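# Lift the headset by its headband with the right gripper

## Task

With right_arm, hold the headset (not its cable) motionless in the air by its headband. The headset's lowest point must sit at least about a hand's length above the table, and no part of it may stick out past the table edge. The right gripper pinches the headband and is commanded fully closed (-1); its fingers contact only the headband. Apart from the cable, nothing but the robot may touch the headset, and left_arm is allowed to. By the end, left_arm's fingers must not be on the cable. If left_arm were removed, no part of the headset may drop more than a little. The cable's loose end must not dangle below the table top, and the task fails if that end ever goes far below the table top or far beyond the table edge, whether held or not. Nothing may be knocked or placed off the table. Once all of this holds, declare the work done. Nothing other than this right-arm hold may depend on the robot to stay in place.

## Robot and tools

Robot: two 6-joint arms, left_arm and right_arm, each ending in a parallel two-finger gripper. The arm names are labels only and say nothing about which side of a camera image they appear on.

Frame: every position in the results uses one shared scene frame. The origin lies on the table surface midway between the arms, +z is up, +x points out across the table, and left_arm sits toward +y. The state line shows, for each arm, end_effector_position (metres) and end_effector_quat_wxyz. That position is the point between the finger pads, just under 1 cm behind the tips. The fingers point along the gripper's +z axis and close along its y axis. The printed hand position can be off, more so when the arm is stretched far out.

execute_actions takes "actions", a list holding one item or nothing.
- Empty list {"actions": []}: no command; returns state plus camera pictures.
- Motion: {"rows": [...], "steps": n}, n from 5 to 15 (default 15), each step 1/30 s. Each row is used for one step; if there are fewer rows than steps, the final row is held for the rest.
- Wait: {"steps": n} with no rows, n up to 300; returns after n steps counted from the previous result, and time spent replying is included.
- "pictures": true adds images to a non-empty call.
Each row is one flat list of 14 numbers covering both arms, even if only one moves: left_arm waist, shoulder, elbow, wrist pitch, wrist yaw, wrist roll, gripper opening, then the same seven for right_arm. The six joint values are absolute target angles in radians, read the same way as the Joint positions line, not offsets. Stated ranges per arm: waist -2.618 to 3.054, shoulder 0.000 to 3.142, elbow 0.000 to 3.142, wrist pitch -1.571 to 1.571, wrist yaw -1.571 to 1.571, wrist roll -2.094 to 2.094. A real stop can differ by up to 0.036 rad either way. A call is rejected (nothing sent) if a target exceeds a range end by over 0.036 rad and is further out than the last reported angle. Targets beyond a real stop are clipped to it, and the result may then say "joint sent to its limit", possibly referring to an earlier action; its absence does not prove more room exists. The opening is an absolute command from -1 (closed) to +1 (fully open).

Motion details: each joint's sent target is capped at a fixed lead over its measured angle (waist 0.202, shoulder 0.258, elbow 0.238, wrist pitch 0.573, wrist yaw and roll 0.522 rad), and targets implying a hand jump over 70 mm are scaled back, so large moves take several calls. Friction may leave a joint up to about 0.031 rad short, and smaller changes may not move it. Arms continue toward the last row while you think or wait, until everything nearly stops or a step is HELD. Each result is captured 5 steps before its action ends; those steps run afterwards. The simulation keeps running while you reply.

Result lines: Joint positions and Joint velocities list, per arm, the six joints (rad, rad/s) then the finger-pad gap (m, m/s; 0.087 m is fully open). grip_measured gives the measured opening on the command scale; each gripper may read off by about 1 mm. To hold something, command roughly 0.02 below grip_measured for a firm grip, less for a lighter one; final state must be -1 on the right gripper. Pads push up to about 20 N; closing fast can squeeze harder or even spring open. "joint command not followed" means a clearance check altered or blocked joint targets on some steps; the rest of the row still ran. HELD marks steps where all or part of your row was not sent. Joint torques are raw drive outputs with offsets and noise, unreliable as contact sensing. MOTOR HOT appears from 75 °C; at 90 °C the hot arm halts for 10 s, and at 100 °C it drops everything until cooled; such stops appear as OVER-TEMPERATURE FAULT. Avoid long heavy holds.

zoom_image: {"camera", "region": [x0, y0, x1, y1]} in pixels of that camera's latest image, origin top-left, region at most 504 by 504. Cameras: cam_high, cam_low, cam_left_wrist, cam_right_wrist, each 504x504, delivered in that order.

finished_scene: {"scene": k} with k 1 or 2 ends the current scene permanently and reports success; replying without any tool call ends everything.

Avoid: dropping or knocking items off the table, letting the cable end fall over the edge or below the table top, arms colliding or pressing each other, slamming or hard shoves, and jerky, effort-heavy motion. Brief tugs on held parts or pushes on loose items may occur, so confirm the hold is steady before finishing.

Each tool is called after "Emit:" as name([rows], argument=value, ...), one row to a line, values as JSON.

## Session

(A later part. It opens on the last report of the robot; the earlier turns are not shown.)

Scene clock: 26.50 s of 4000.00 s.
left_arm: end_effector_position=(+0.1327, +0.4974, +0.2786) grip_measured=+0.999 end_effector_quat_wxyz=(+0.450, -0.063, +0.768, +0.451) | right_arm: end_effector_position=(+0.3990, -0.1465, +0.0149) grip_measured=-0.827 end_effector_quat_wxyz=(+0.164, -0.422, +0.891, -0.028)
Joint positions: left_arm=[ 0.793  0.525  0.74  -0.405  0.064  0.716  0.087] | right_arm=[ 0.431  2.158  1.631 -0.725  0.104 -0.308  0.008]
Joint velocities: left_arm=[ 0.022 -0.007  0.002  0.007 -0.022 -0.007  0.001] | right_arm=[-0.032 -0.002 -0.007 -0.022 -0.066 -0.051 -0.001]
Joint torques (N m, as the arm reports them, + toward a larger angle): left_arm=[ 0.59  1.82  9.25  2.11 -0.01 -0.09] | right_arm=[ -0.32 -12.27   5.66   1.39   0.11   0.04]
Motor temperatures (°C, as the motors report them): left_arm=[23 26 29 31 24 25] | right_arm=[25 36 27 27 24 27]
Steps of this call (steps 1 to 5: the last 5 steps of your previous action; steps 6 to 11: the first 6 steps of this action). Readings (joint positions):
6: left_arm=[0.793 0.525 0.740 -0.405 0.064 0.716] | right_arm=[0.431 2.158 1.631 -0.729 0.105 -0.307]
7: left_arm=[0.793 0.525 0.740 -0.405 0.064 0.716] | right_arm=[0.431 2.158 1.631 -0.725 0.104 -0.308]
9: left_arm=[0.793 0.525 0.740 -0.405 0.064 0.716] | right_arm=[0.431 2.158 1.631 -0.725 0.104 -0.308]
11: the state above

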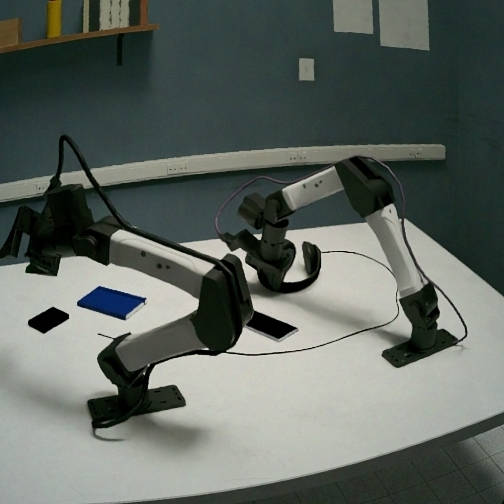

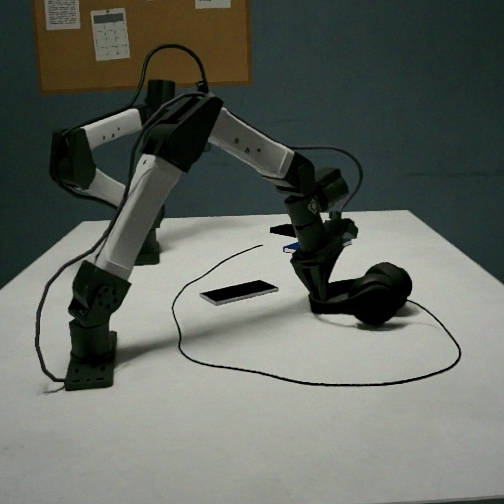

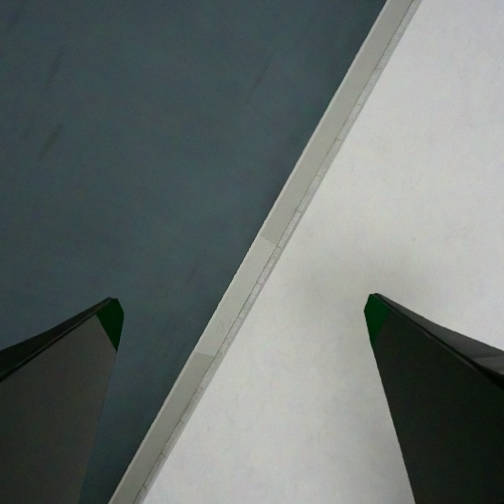

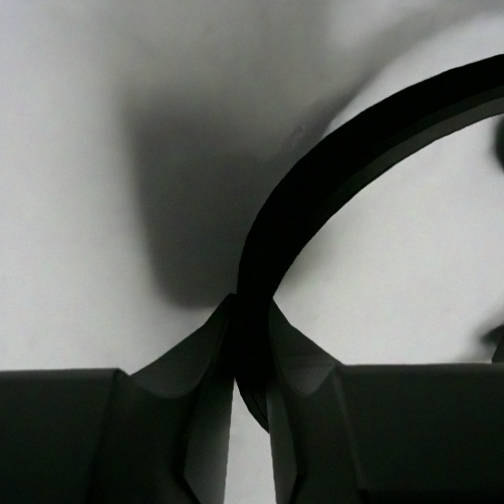

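Emit:
execute_actions([
  {"rows": [
[0.793,0.525,0.74,-0.405,0.064,0.716,1,0.425,2.14,1.63,-0.728,0.103,-0.308,-1],
[0.793,0.525,0.74,-0.405,0.064,0.716,1,0.425,2.13,1.635,-0.738,0.099,-0.305,-1],
[0.793,0.525,0.74,-0.405,0.064,0.716,1,0.425,2.12,1.64,-0.749,0.093,-0.299,-1],
[0.793,0.525,0.74,-0.405,0.064,0.716,1,0.425,2.109,1.645,-0.761,0.085,-0.292,-1],
[0.793,0.525,0.74,-0.405,0.064,0.716,1,0.425,2.098,1.645,-0.773,0.075,-0.283,-1],
[0.793,0.525,0.74,-0.405,0.064,0.716,1,0.425,2.087,1.645,-0.785,0.063,-0.272,-1],
[0.793,0.525,0.74,-0.405,0.064,0.716,1,0.425,2.076,1.645,-0.797,0.049,-0.259,-1],
[0.793,0.525,0.74,-0.405,0.064,0.716,1,0.425,2.065,1.645,-0.81,0.033,-0.245,-1],
[0.793,0.525,0.74,-0.405,0.064,0.716,1,0.425,2.054,1.645,-0.822,0.015,-0.229,-1],
[0.793,0.525,0.74,-0.405,0.064,0.716,1,0.425,2.043,1.645,-0.835,-0.005,-0.211,-1],
[0.793,0.525,0.74,-0.405,0.064,0.716,1,0.425,2.032,1.645,-0.847,-0.027,-0.191,-1],
[0.793,0.525,0.74,-0.405,0.064,0.716,1,0.425,2.021,1.645,-0.859,-0.05,-0.17,-1],
[0.793,0.525,0.74,-0.405,0.064,0.716,1,0.425,2.01,1.645,-0.871,-0.074,-0.146,-1],
[0.793,0.525,0.74,-0.405,0.064,0.716,1,0.425,1.999,1.645,-0.882,-0.099,-0.121,-1],
[0.793,0.525,0.74,-0.405,0.064,0.716,1,0.425,1.988,1.645,-0.893,-0.125,-0.095,-1]
], "steps": 15},
])

Emit:
execute_actions([
  {"rows": [
[0.793,0.525,0.74,-0.405,0.064,0.716,1,0.425,1.977,1.645,-0.903,-0.152,-0.069,-1],
[0.793,0.525,0.74,-0.405,0.064,0.716,1,0.425,1.966,1.645,-0.912,-0.18,-0.043,-1],
[0.793,0.525,0.74,-0.405,0.064,0.716,1,0.425,1.955,1.645,-0.92,-0.209,-0.016,-1],
[0.793,0.525,0.74,-0.405,0.064,0.716,1,0.425,1.944,1.645,-0.927,-0.239,0.011,-1],
[0.793,0.525,0.74,-0.405,0.064,0.716,1,0.425,1.933,1.645,-0.933,-0.269,0.038,-1],
[0.793,0.525,0.74,-0.405,0.064,0.716,1,0.425,1.922,1.645,-0.937,-0.299,0.064,-1],
[0.793,0.525,0.74,-0.405,0.064,0.716,1,0.425,1.911,1.645,-0.94,-0.33,0.09,-1],
[0.793,0.525,0.74,-0.405,0.064,0.716,1,0.425,1.9,1.645,-0.94,-0.363,0.113,-1],
[0.793,0.525,0.74,-0.405,0.064,0.716,1,0.425,1.889,1.645,-0.94,-0.395,0.135,-1],
[0.793,0.525,0.74,-0.405,0.064,0.716,1,0.425,1.878,1.645,-0.94,-0.428,0.158,-1],
[0.793,0.525,0.74,-0.405,0.064,0.716,1,0.425,1.867,1.645,-0.94,-0.46,0.18,-1],
[0.793,0.525,0.74,-0.405,0.064,0.716,1,0.425,1.856,1.645,-0.94,-0.493,0.203,-1],
[0.793,0.525,0.74,-0.405,0.064,0.716,1,0.425,1.845,1.645,-0.94,-0.525,0.225,-1],
[0.793,0.525,0.74,-0.405,0.064,0.716,1,0.425,1.834,1.645,-0.94,-0.558,0.248,-1],
[0.793,0.525,0.74,-0.405,0.064,0.716,1,0.425,1.823,1.645,-0.94,-0.59,0.27,-1]
], "steps": 15},
], pictures=true)

Emit:
execute_actions([
  {"rows": [
[0.793,0.525,0.74,-0.405,0.064,0.716,1,0.425,1.812,1.645,-0.94,-0.623,0.293,-1],
[0.793,0.525,0.74,-0.405,0.064,0.716,1,0.425,1.801,1.645,-0.94,-0.655,0.315,-1],
[0.793,0.525,0.74,-0.405,0.064,0.716,1,0.425,1.79,1.645,-0.94,-0.688,0.338,-1],
[0.793,0.525,0.74,-0.405,0.064,0.716,1,0.425,1.779,1.645,-0.94,-0.72,0.36,-1],
[0.793,0.525,0.74,-0.405,0.064,0.716,1,0.425,1.767,1.645,-0.94,-0.752,0.378,-1],
[0.793,0.525,0.74,-0.405,0.064,0.716,1,0.425,1.754,1.645,-0.94,-0.783,0.396,-1],
[0.793,0.525,0.74,-0.405,0.064,0.716,1,0.425,1.742,1.645,-0.94,-0.815,0.414,-1],
[0.793,0.525,0.74,-0.405,0.064,0.716,1,0.425,1.729,1.645,-0.94,-0.846,0.432,-1],
[0.793,0.525,0.74,-0.405,0.064,0.716,1,0.425,1.717,1.645,-0.94,-0.878,0.45,-1],
[0.793,0.525,0.74,-0.405,0.064,0.716,1,0.425,1.704,1.645,-0.94,-0.909,0.468,-1],
[0.793,0.525,0.74,-0.405,0.064,0.716,1,0.425,1.692,1.645,-0.94,-0.941,0.486,-1],
[0.793,0.525,0.74,-0.405,0.064,0.716,1,0.425,1.679,1.645,-0.94,-0.972,0.504,-1],
[0.793,0.525,0.74,-0.405,0.064,0.716,1,0.425,1.667,1.645,-0.94,-1.004,0.522,-1],
[0.793,0.525,0.74,-0.405,0.064,0.716,1,0.425,1.654,1.645,-0.94,-1.035,0.54,-1],
[0.793,0.525,0.74,-0.405,0.064,0.716,1,0.425,1.642,1.645,-0.94,-1.067,0.558,-1]
], "steps": 15},
])

Emit:
execute_actions([
  {"rows": [
[0.793,0.525,0.74,-0.405,0.064,0.716,1,0.425,1.629,1.645,-0.94,-1.098,0.576,-1],
[0.793,0.525,0.74,-0.405,0.064,0.716,1,0.425,1.617,1.645,-0.94,-1.13,0.594,-1],
[0.793,0.525,0.74,-0.405,0.064,0.716,1,0.425,1.604,1.645,-0.94,-1.161,0.612,-1],
[0.793,0.525,0.74,-0.405,0.064,0.716,1,0.425,1.592,1.645,-0.94,-1.191,0.629,-1],
[0.793,0.525,0.74,-0.405,0.064,0.716,1,0.425,1.579,1.645,-0.94,-1.22,0.646,-1],
[0.793,0.525,0.74,-0.405,0.064,0.716,1,0.425,1.567,1.645,-0.94,-1.247,0.663,-1],
[0.793,0.525,0.74,-0.405,0.064,0.716,1,0.425,1.554,1.645,-0.94,-1.272,0.68,-1],
[0.793,0.525,0.74,-0.405,0.064,0.716,1,0.425,1.542,1.645,-0.94,-1.296,0.697,-1],
[0.793,0.525,0.74,-0.405,0.064,0.716,1,0.425,1.529,1.645,-0.94,-1.319,0.714,-1],
[0.793,0.525,0.74,-0.405,0.064,0.716,1,0.425,1.517,1.645,-0.94,-1.34,0.731,-1],
[0.793,0.525,0.74,-0.405,0.064,0.716,1,0.425,1.504,1.645,-0.94,-1.359,0.748,-1],
[0.793,0.525,0.74,-0.405,0.064,0.716,1,0.425,1.492,1.645,-0.94,-1.377,0.765,-1],
[0.793,0.525,0.74,-0.405,0.064,0.716,1,0.425,1.479,1.645,-0.94,-1.394,0.782,-1],
[0.793,0.525,0.74,-0.405,0.064,0.716,1,0.425,1.467,1.645,-0.94,-1.409,0.799,-1],
[0.793,0.525,0.74,-0.405,0.064,0.716,1,0.425,1.454,1.645,-0.94,-1.422,0.816,-1]
], "steps": 15},
])

Emit:
execute_actions([
  {"rows": [
[0.793,0.525,0.74,-0.405,0.064,0.716,1,0.425,1.443,1.645,-0.94,-1.434,0.831,-1],
[0.793,0.525,0.74,-0.405,0.064,0.716,1,0.425,1.433,1.645,-0.94,-1.445,0.844,-1],
[0.793,0.525,0.74,-0.405,0.064,0.716,1,0.425,1.424,1.645,-0.94,-1.454,0.856,-1],
[0.793,0.525,0.74,-0.405,0.064,0.716,1,0.425,1.416,1.645,-0.94,-1.461,0.867,-1],
[0.793,0.525,0.74,-0.405,0.064,0.716,1,0.425,1.409,1.645,-0.94,-1.467,0.876,-1],
[0.793,0.525,0.74,-0.405,0.064,0.716,1,0.425,1.403,1.645,-0.94,-1.472,0.884,-1],
[0.793,0.525,0.74,-0.405,0.064,0.716,1,0.425,1.398,1.645,-0.94,-1.476,0.89,-1],
[0.793,0.525,0.74,-0.405,0.064,0.716,1,0.425,1.394,1.645,-0.94,-1.479,0.895,-1],
[0.793,0.525,0.74,-0.405,0.064,0.716,1,0.425,1.391,1.645,-0.94,-1.481,0.898,-1],
[0.793,0.525,0.74,-0.405,0.064,0.716,1,0.425,1.389,1.645,-0.94,-1.482,0.9,-1]
], "steps": 15},
])

Emit:
execute_actions([
  {"steps": 15},
], pictures=true)

Scene clock: 32.23 s of 4000.00 s.
left_arm: end_effector_position=(+0.1327, +0.4974, +0.2786) grip_measured=+0.999 end_effector_quat_wxyz=(+0.450, -0.063, +0.768, +0.451) | right_arm: end_effector_position=(+0.3802, -0.1422, +0.0342) grip_measured=-0.825 end_effector_quat_wxyz=(+0.151, -0.406, +0.901, +0.008)
Joint positions: left_arm=[ 0.793  0.525  0.74  -0.405  0.064  0.716  0.087] | right_arm=[ 0.431  2.101  1.631 -0.799  0.034 -0.259  0.008]
Joint velocities: left_arm=[ 0.012 -0.007 -0.002  0.007  0.022  0.007 -0.002] | right_arm=[-0.037 -0.325  0.017 -0.359 -0.476  0.462 -0.   ]
Joint torques (N m, as the arm reports them, + toward a larger angle): left_arm=[ 0.61  1.82  9.23  2.1  -0.01 -0.09] | right_arm=[ -0.18 -14.86   7.14   1.44   0.45  -0.04]
Motor temperatures (°C, as the motors report them): left_arm=[23 26 29 31 24 25] | right_arm=[25 38 28 27 24 27]
Steps of this call (steps 1 to 5: the last 5 steps of your previous action; steps 6 to 15: the robot went on to your last target; steps 16 to 90: nothing new was sent; then 2.40 s passed at rest; steps 91 to 100: the first 10 steps of this action). Readings (joint positions):
91: left_arm=[0.793 0.525 0.740 -0.405 0.064 0.716] | right_arm=[0.431 2.158 1.631 -0.725 0.104 -0.308]
92: left_arm=[0.793 0.525 0.740 -0.405 0.064 0.716] | right_arm=[0.431 2.158 1.631 -0.726 0.104 -0.308]
94: left_arm=[0.793 0.525 0.740 -0.405 0.064 0.716] | right_arm=[0.431 2.154 1.631 -0.732 0.102 -0.306]
98: left_arm=[0.793 0.525 0.740 -0.405 0.064 0.716] | right_arm=[0.431 2.122 1.631 -0.773 0.065 -0.281]
100: the state above

Scene clock: 32.73 s of 4000.00 s.
left_arm: end_effector_position=(+0.1327, +0.4974, +0.2786) grip_measured=+0.999 end_effector_quat_wxyz=(+0.450, -0.063, +0.768, +0.451) | right_arm: end_effector_position=(+0.3139, -0.0994, +0.1048) grip_measured=-0.825 end_effector_quat_wxyz=(+0.106, -0.281, +0.934, +0.196)
Joint positions: left_arm=[ 0.793  0.525  0.74  -0.405  0.064  0.716  0.087] | right_arm=[ 0.431  1.931  1.631 -0.94  -0.309  0.061  0.008]
Joint velocities: left_arm=[ 0.002 -0.017 -0.007 -0.022  0.022 -0.066  0.   ] | right_arm=[-0.007 -0.291  0.002 -0.037 -0.813  0.637 -0.001]
Joint torques (N m, as the arm reports them, + toward a larger angle): left_arm=[ 0.6   1.83  9.22  2.1  -0.01 -0.09] | right_arm=[ -0.52 -13.19   7.     1.52   0.05  -0.08]
Motor temperatures (°C, as the motors report them): left_arm=[23 26 29 31 24 25] | right_arm=[25 38 28 27 24 27]
Steps of this call (steps 1 to 5: the last 5 steps of your previous action; steps 6 to 15: the first 10 steps of this action). Readings (joint positions):
6: left_arm=[0.793 0.525 0.740 -0.405 0.064 0.716] | right_arm=[0.431 2.030 1.631 -0.869 -0.078 -0.155]
7: left_arm=[0.793 0.525 0.740 -0.405 0.064 0.716] | right_arm=[0.431 2.018 1.631 -0.880 -0.100 -0.133]
9: left_arm=[0.793 0.525 0.740 -0.405 0.064 0.716] | right_arm=[0.431 1.996 1.631 -0.900 -0.148 -0.086]
13: left_arm=[0.793 0.525 0.740 -0.405 0.064 0.716] | right_arm=[0.431 1.952 1.631 -0.931 -0.253 0.013]
15: the state above

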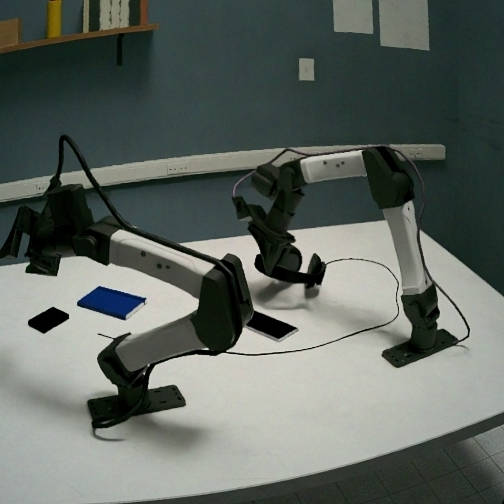

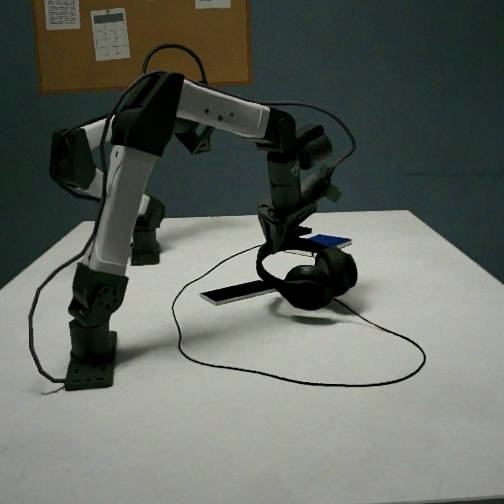

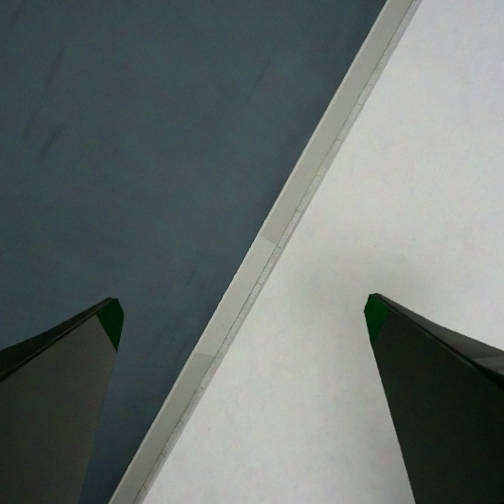

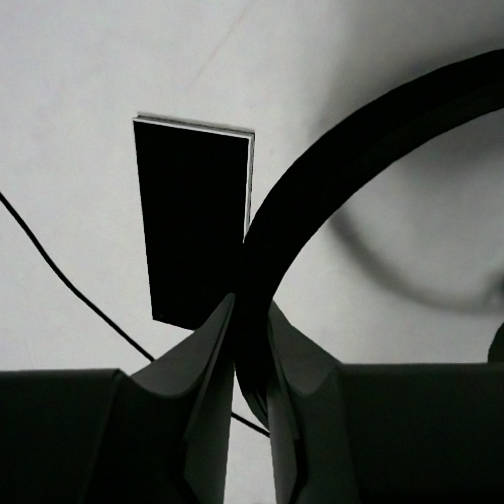

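Scene clock: 33.23 s of 4000.00 s.
left_arm: end_effector_position=(+0.1327, +0.4974, +0.2786) grip_measured=+0.999 end_effector_quat_wxyz=(+0.450, -0.063, +0.768, +0.451) | right_arm: end_effector_position=(+0.2481, -0.0520, +0.2150) grip_measured=-0.825 end_effector_quat_wxyz=(+0.031, -0.183, +0.887, +0.422)
Joint positions: left_arm=[ 0.793  0.525  0.74  -0.405  0.064  0.716  0.087] | right_arm=[ 0.431  1.758  1.631 -0.953 -0.757  0.384  0.008]
Joint velocities: left_arm=[ 0.007 -0.012  0.002 -0.022  0.022 -0.007 -0.   ] | right_arm=[ 0.002 -0.374 -0.007 -0.066 -0.872  0.505 -0.   ]
Joint torques (N m, as the arm reports them, + toward a larger angle): left_arm=[ 0.61  1.82  9.23  2.11 -0.01 -0.08] | right_arm=[ -0.54 -11.45   7.31   1.63  -0.52   0.01]
Motor temperatures (°C, as the motors report them): left_arm=[23 26 29 31 24 25] | right_arm=[25 38 28 27 24 27]
Steps of this call (steps 1 to 5: the last 5 steps of your previous action; steps 6 to 15: the first 10 steps of this action). Readings (joint positions):
6: left_arm=[0.793 0.525 0.740 -0.405 0.064 0.716] | right_arm=[0.431 1.864 1.631 -0.949 -0.487 0.198]
7: left_arm=[0.793 0.525 0.740 -0.405 0.064 0.716] | right_arm=[0.431 1.852 1.631 -0.950 -0.517 0.220]
9: left_arm=[0.793 0.525 0.740 -0.405 0.064 0.716] | right_arm=[0.431 1.830 1.631 -0.950 -0.577 0.265]
13: left_arm=[0.793 0.525 0.740 -0.405 0.064 0.716] | right_arm=[0.431 1.783 1.631 -0.952 -0.697 0.347]
15: the state above

Scene clock: 33.73 s of 4000.00 s.
left_arm: end_effector_position=(+0.1327, +0.4974, +0.2786) grip_measured=+0.999 end_effector_quat_wxyz=(+0.450, -0.063, +0.768, +0.451) | right_arm: end_effector_position=(+0.1677, -0.0573, +0.3428) grip_measured=-0.826 end_effector_quat_wxyz=(-0.083, -0.165, +0.785, +0.591)
Joint positions: left_arm=[ 0.793  0.525  0.74  -0.405  0.064  0.716  0.087] | right_arm=[ 0.431  1.566  1.631 -0.956 -1.192  0.65   0.008]
Joint velocities: left_arm=[-0.012  0.002  0.007 -0.037  0.022  0.066 -0.   ] | right_arm=[ 0.017 -0.359  0.007  0.022 -0.74   0.564 -0.001]
Joint torques (N m, as the arm reports them, + toward a larger angle): left_arm=[ 0.61  1.82  9.23  2.1  -0.01 -0.09] | right_arm=[-0.39 -8.9   6.94  1.81 -0.81  0.1 ]
Motor temperatures (°C, as the motors report them): left_arm=[23 26 29 31 24 25] | right_arm=[25 38 28 27 24 27]
Steps of this call (steps 1 to 5: the last 5 steps of your previous action; steps 6 to 15: the first 10 steps of this action). Readings (joint positions):
6: left_arm=[0.793 0.525 0.740 -0.405 0.064 0.716] | right_arm=[0.431 1.680 1.631 -0.955 -0.936 0.494]
7: left_arm=[0.793 0.525 0.740 -0.405 0.064 0.716] | right_arm=[0.431 1.667 1.631 -0.955 -0.967 0.511]
9: left_arm=[0.793 0.525 0.740 -0.405 0.064 0.716] | right_arm=[0.431 1.642 1.631 -0.955 -1.026 0.547]
13: left_arm=[0.793 0.525 0.740 -0.405 0.064 0.716] | right_arm=[0.431 1.591 1.631 -0.956 -1.141 0.616]
15: the state above

Scene clock: 34.23 s of 4000.00 s.
left_arm: end_effector_position=(+0.1327, +0.4974, +0.2786) grip_measured=+0.999 end_effector_quat_wxyz=(+0.450, -0.063, +0.768, +0.451) | right_arm: end_effector_position=(+0.1075, -0.0908, +0.4193) grip_measured=-0.826 end_effector_quat_wxyz=(-0.165, -0.170, +0.722, +0.650)
Joint positions: left_arm=[ 0.793  0.525  0.74  -0.405  0.064  0.716  0.087] | right_arm=[ 0.431  1.412  1.631 -0.956 -1.419  0.859  0.008]
Joint velocities: left_arm=[ 0.002 -0.002  0.012  0.095 -0.022 -0.066 -0.   ] | right_arm=[ 0.002 -0.071 -0.007 -0.081 -0.227  0.183 -0.   ]
Joint torques (N m, as the arm reports them, + toward a larger angle): left_arm=[ 0.61  1.83  9.23  2.1  -0.01 -0.09] | right_arm=[-0.13 -6.48  6.71  1.77 -0.78  0.1 ]
Motor temperatures (°C, as the motors report them): left_arm=[23 26 29 31 24 25] | right_arm=[25 38 28 27 24 27]
Steps of this call (steps 1 to 5: the last 5 steps of your previous action; steps 6 to 15: the first 10 steps of this action). Readings (joint positions):
6: left_arm=[0.793 0.525 0.740 -0.405 0.064 0.716] | right_arm=[0.431 1.489 1.631 -0.956 -1.318 0.750]
7: left_arm=[0.793 0.525 0.740 -0.405 0.064 0.716] | right_arm=[0.431 1.476 1.631 -0.956 -1.334 0.766]
9: left_arm=[0.793 0.525 0.740 -0.405 0.064 0.716] | right_arm=[0.431 1.453 1.631 -0.956 -1.363 0.796]
13: left_arm=[0.793 0.525 0.740 -0.405 0.064 0.716] | right_arm=[0.431 1.420 1.631 -0.956 -1.406 0.843]
15: the state above

Scene clock: 34.73 s of 4000.00 s.
left_arm: end_effector_position=(+0.1327, +0.4974, +0.2786) grip_measured=+0.999 end_effector_quat_wxyz=(+0.450, -0.063, +0.768, +0.451) | right_arm: end_effector_position=(+0.1047, -0.0927, +0.4233) grip_measured=-0.827 end_effector_quat_wxyz=(-0.178, -0.165, +0.720, +0.651)
Joint positions: left_arm=[ 0.793  0.525  0.74  -0.405  0.064  0.716  0.087] | right_arm=[ 0.431  1.408  1.631 -0.956 -1.436  0.885  0.008]
Joint velocities: left_arm=[-0.002 -0.007  0.007 -0.007  0.007 -0.022  0.   ] | right_arm=[-0.002 -0.007  0.012  0.007 -0.007 -0.051 -0.001]
Joint torques (N m, as the arm reports them, + toward a larger angle): left_arm=[ 0.6   1.83  9.23  2.1  -0.01 -0.09] | right_arm=[-0.47 -6.79  6.74  1.83 -0.83  0.06]
Motor temperatures (°C, as the motors report them): left_arm=[23 26 30 31 24 25] | right_arm=[25 38 28 28 24 27]
Kept back: nothing.
Steps of this call (steps 1 to 5: the last 5 steps of your previous action; steps 6 to 15: the robot went on to your last target). Readings (joint positions):
1: left_arm=[0.793 0.525 0.740 -0.405 0.064 0.716] | right_arm=[0.431 1.410 1.631 -0.956 -1.424 0.865]
2: left_arm=[0.793 0.525 0.740 -0.405 0.064 0.716] | right_arm=[0.431 1.408 1.631 -0.956 -1.428 0.869]
4: left_arm=[0.793 0.525 0.740 -0.405 0.064 0.716] | right_arm=[0.431 1.408 1.631 -0.956 -1.432 0.876]
8: left_arm=[0.793 0.525 0.740 -0.405 0.064 0.716] | right_arm=[0.431 1.408 1.631 -0.956 -1.435 0.882]
15: the state above

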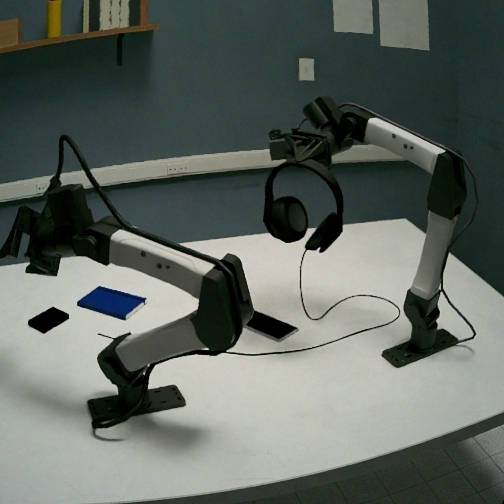

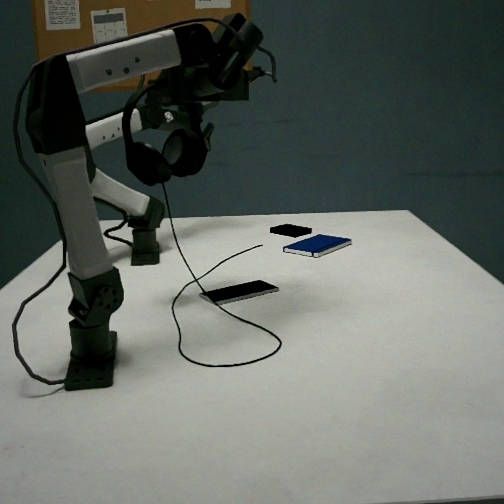

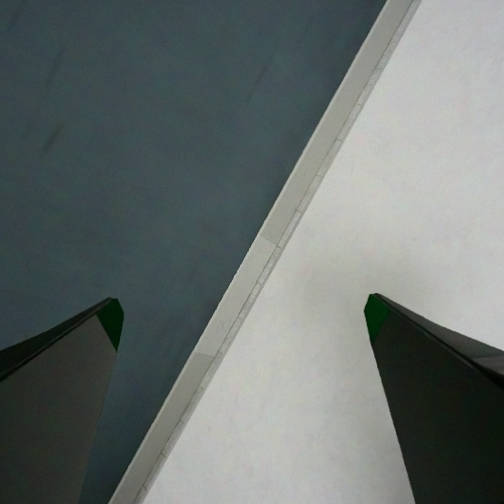

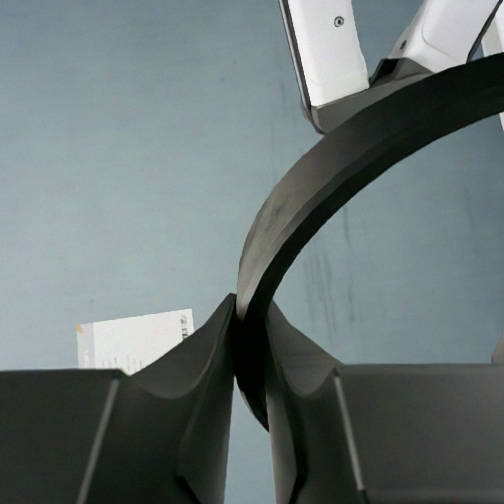

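Emit:
zoom_image(camera="cam_high", region=[250, 90, 400, 260])

Emit:
execute_actions(actions=[])

Region (250, 90, 400, 260) of cam_high's 504x504 image, scaled by 2.965, with more detail than that image has; it fills the left 445 columns of this view, and the rest is white.

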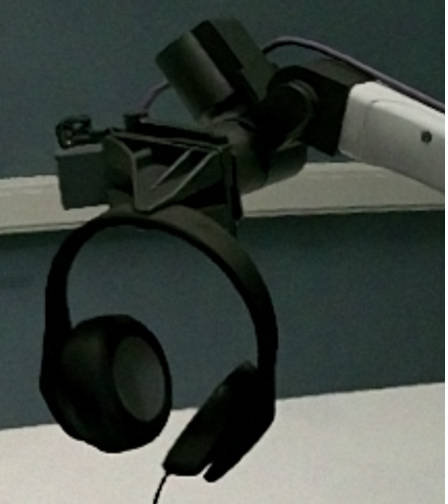

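Scene clock: 34.90 s of 4000.00 s.
left_arm: end_effector_position=(+0.1327, +0.4974, +0.2786) grip_measured=+0.999 end_effector_quat_wxyz=(+0.450, -0.063, +0.768, +0.451) | right_arm: end_effector_position=(+0.1047, -0.0927, +0.4233) grip_measured=-0.827 end_effector_quat_wxyz=(-0.178, -0.165, +0.720, +0.651)
Joint positions: left_arm=[ 0.793  0.525  0.74  -0.405  0.064  0.716  0.087] | right_arm=[ 0.431  1.408  1.631 -0.956 -1.436  0.886  0.008]
Joint velocities: left_arm=[-0.012 -0.012  0.002  0.037 -0.022  0.007  0.001] | right_arm=[ 0.002 -0.012 -0.012  0.022  0.007 -0.066  0.   ]
Joint torques (N m, as the arm reports them, + toward a larger angle): left_arm=[ 0.6   1.82  9.23  2.1   0.   -0.09] | right_arm=[-0.34 -6.54  6.79  1.83 -0.82  0.14]
Motor temperatures (°C, as the motors report them): left_arm=[23 26 30 31 24 25] | right_arm=[25 38 28 28 24 27]
Kept back: nothing.
Steps of this call (steps 1 to 5: the robot went on to your last target). Readings (joint positions):
1: left_arm=[0.793 0.525 0.740 -0.405 0.064 0.716] | right_arm=[0.431 1.408 1.631 -0.956 -1.436 0.885]
2: left_arm=[0.793 0.525 0.740 -0.405 0.064 0.716] | right_arm=[0.431 1.408 1.631 -0.956 -1.436 0.886]
4: left_arm=[0.793 0.525 0.740 -0.405 0.064 0.716] | right_arm=[0.431 1.408 1.631 -0.956 -1.436 0.886]
5: the state above

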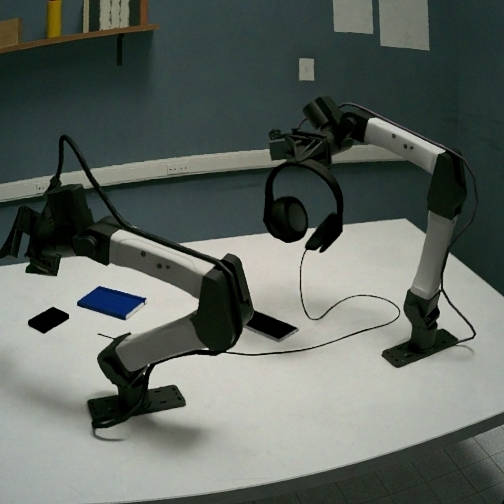

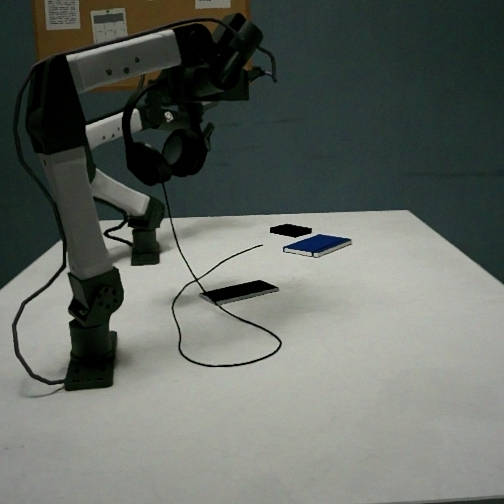

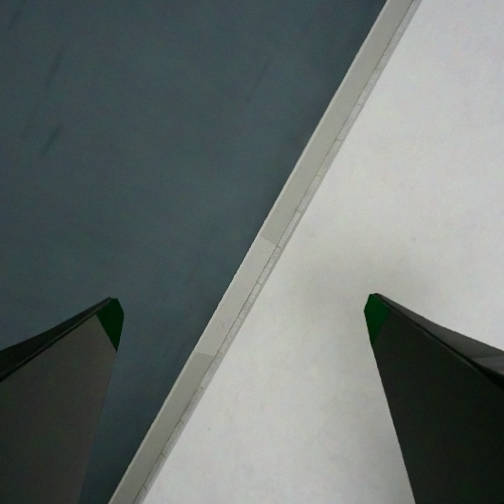

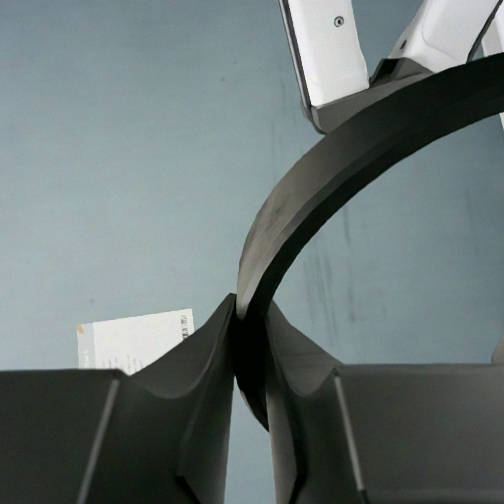

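The headset is hanging still from its headband about 23 cm above the table, and the cable's free end is on the table. I'm ending scene 1.

Emit:
finished_scene(scene=1)

The scene is finished: the task was done.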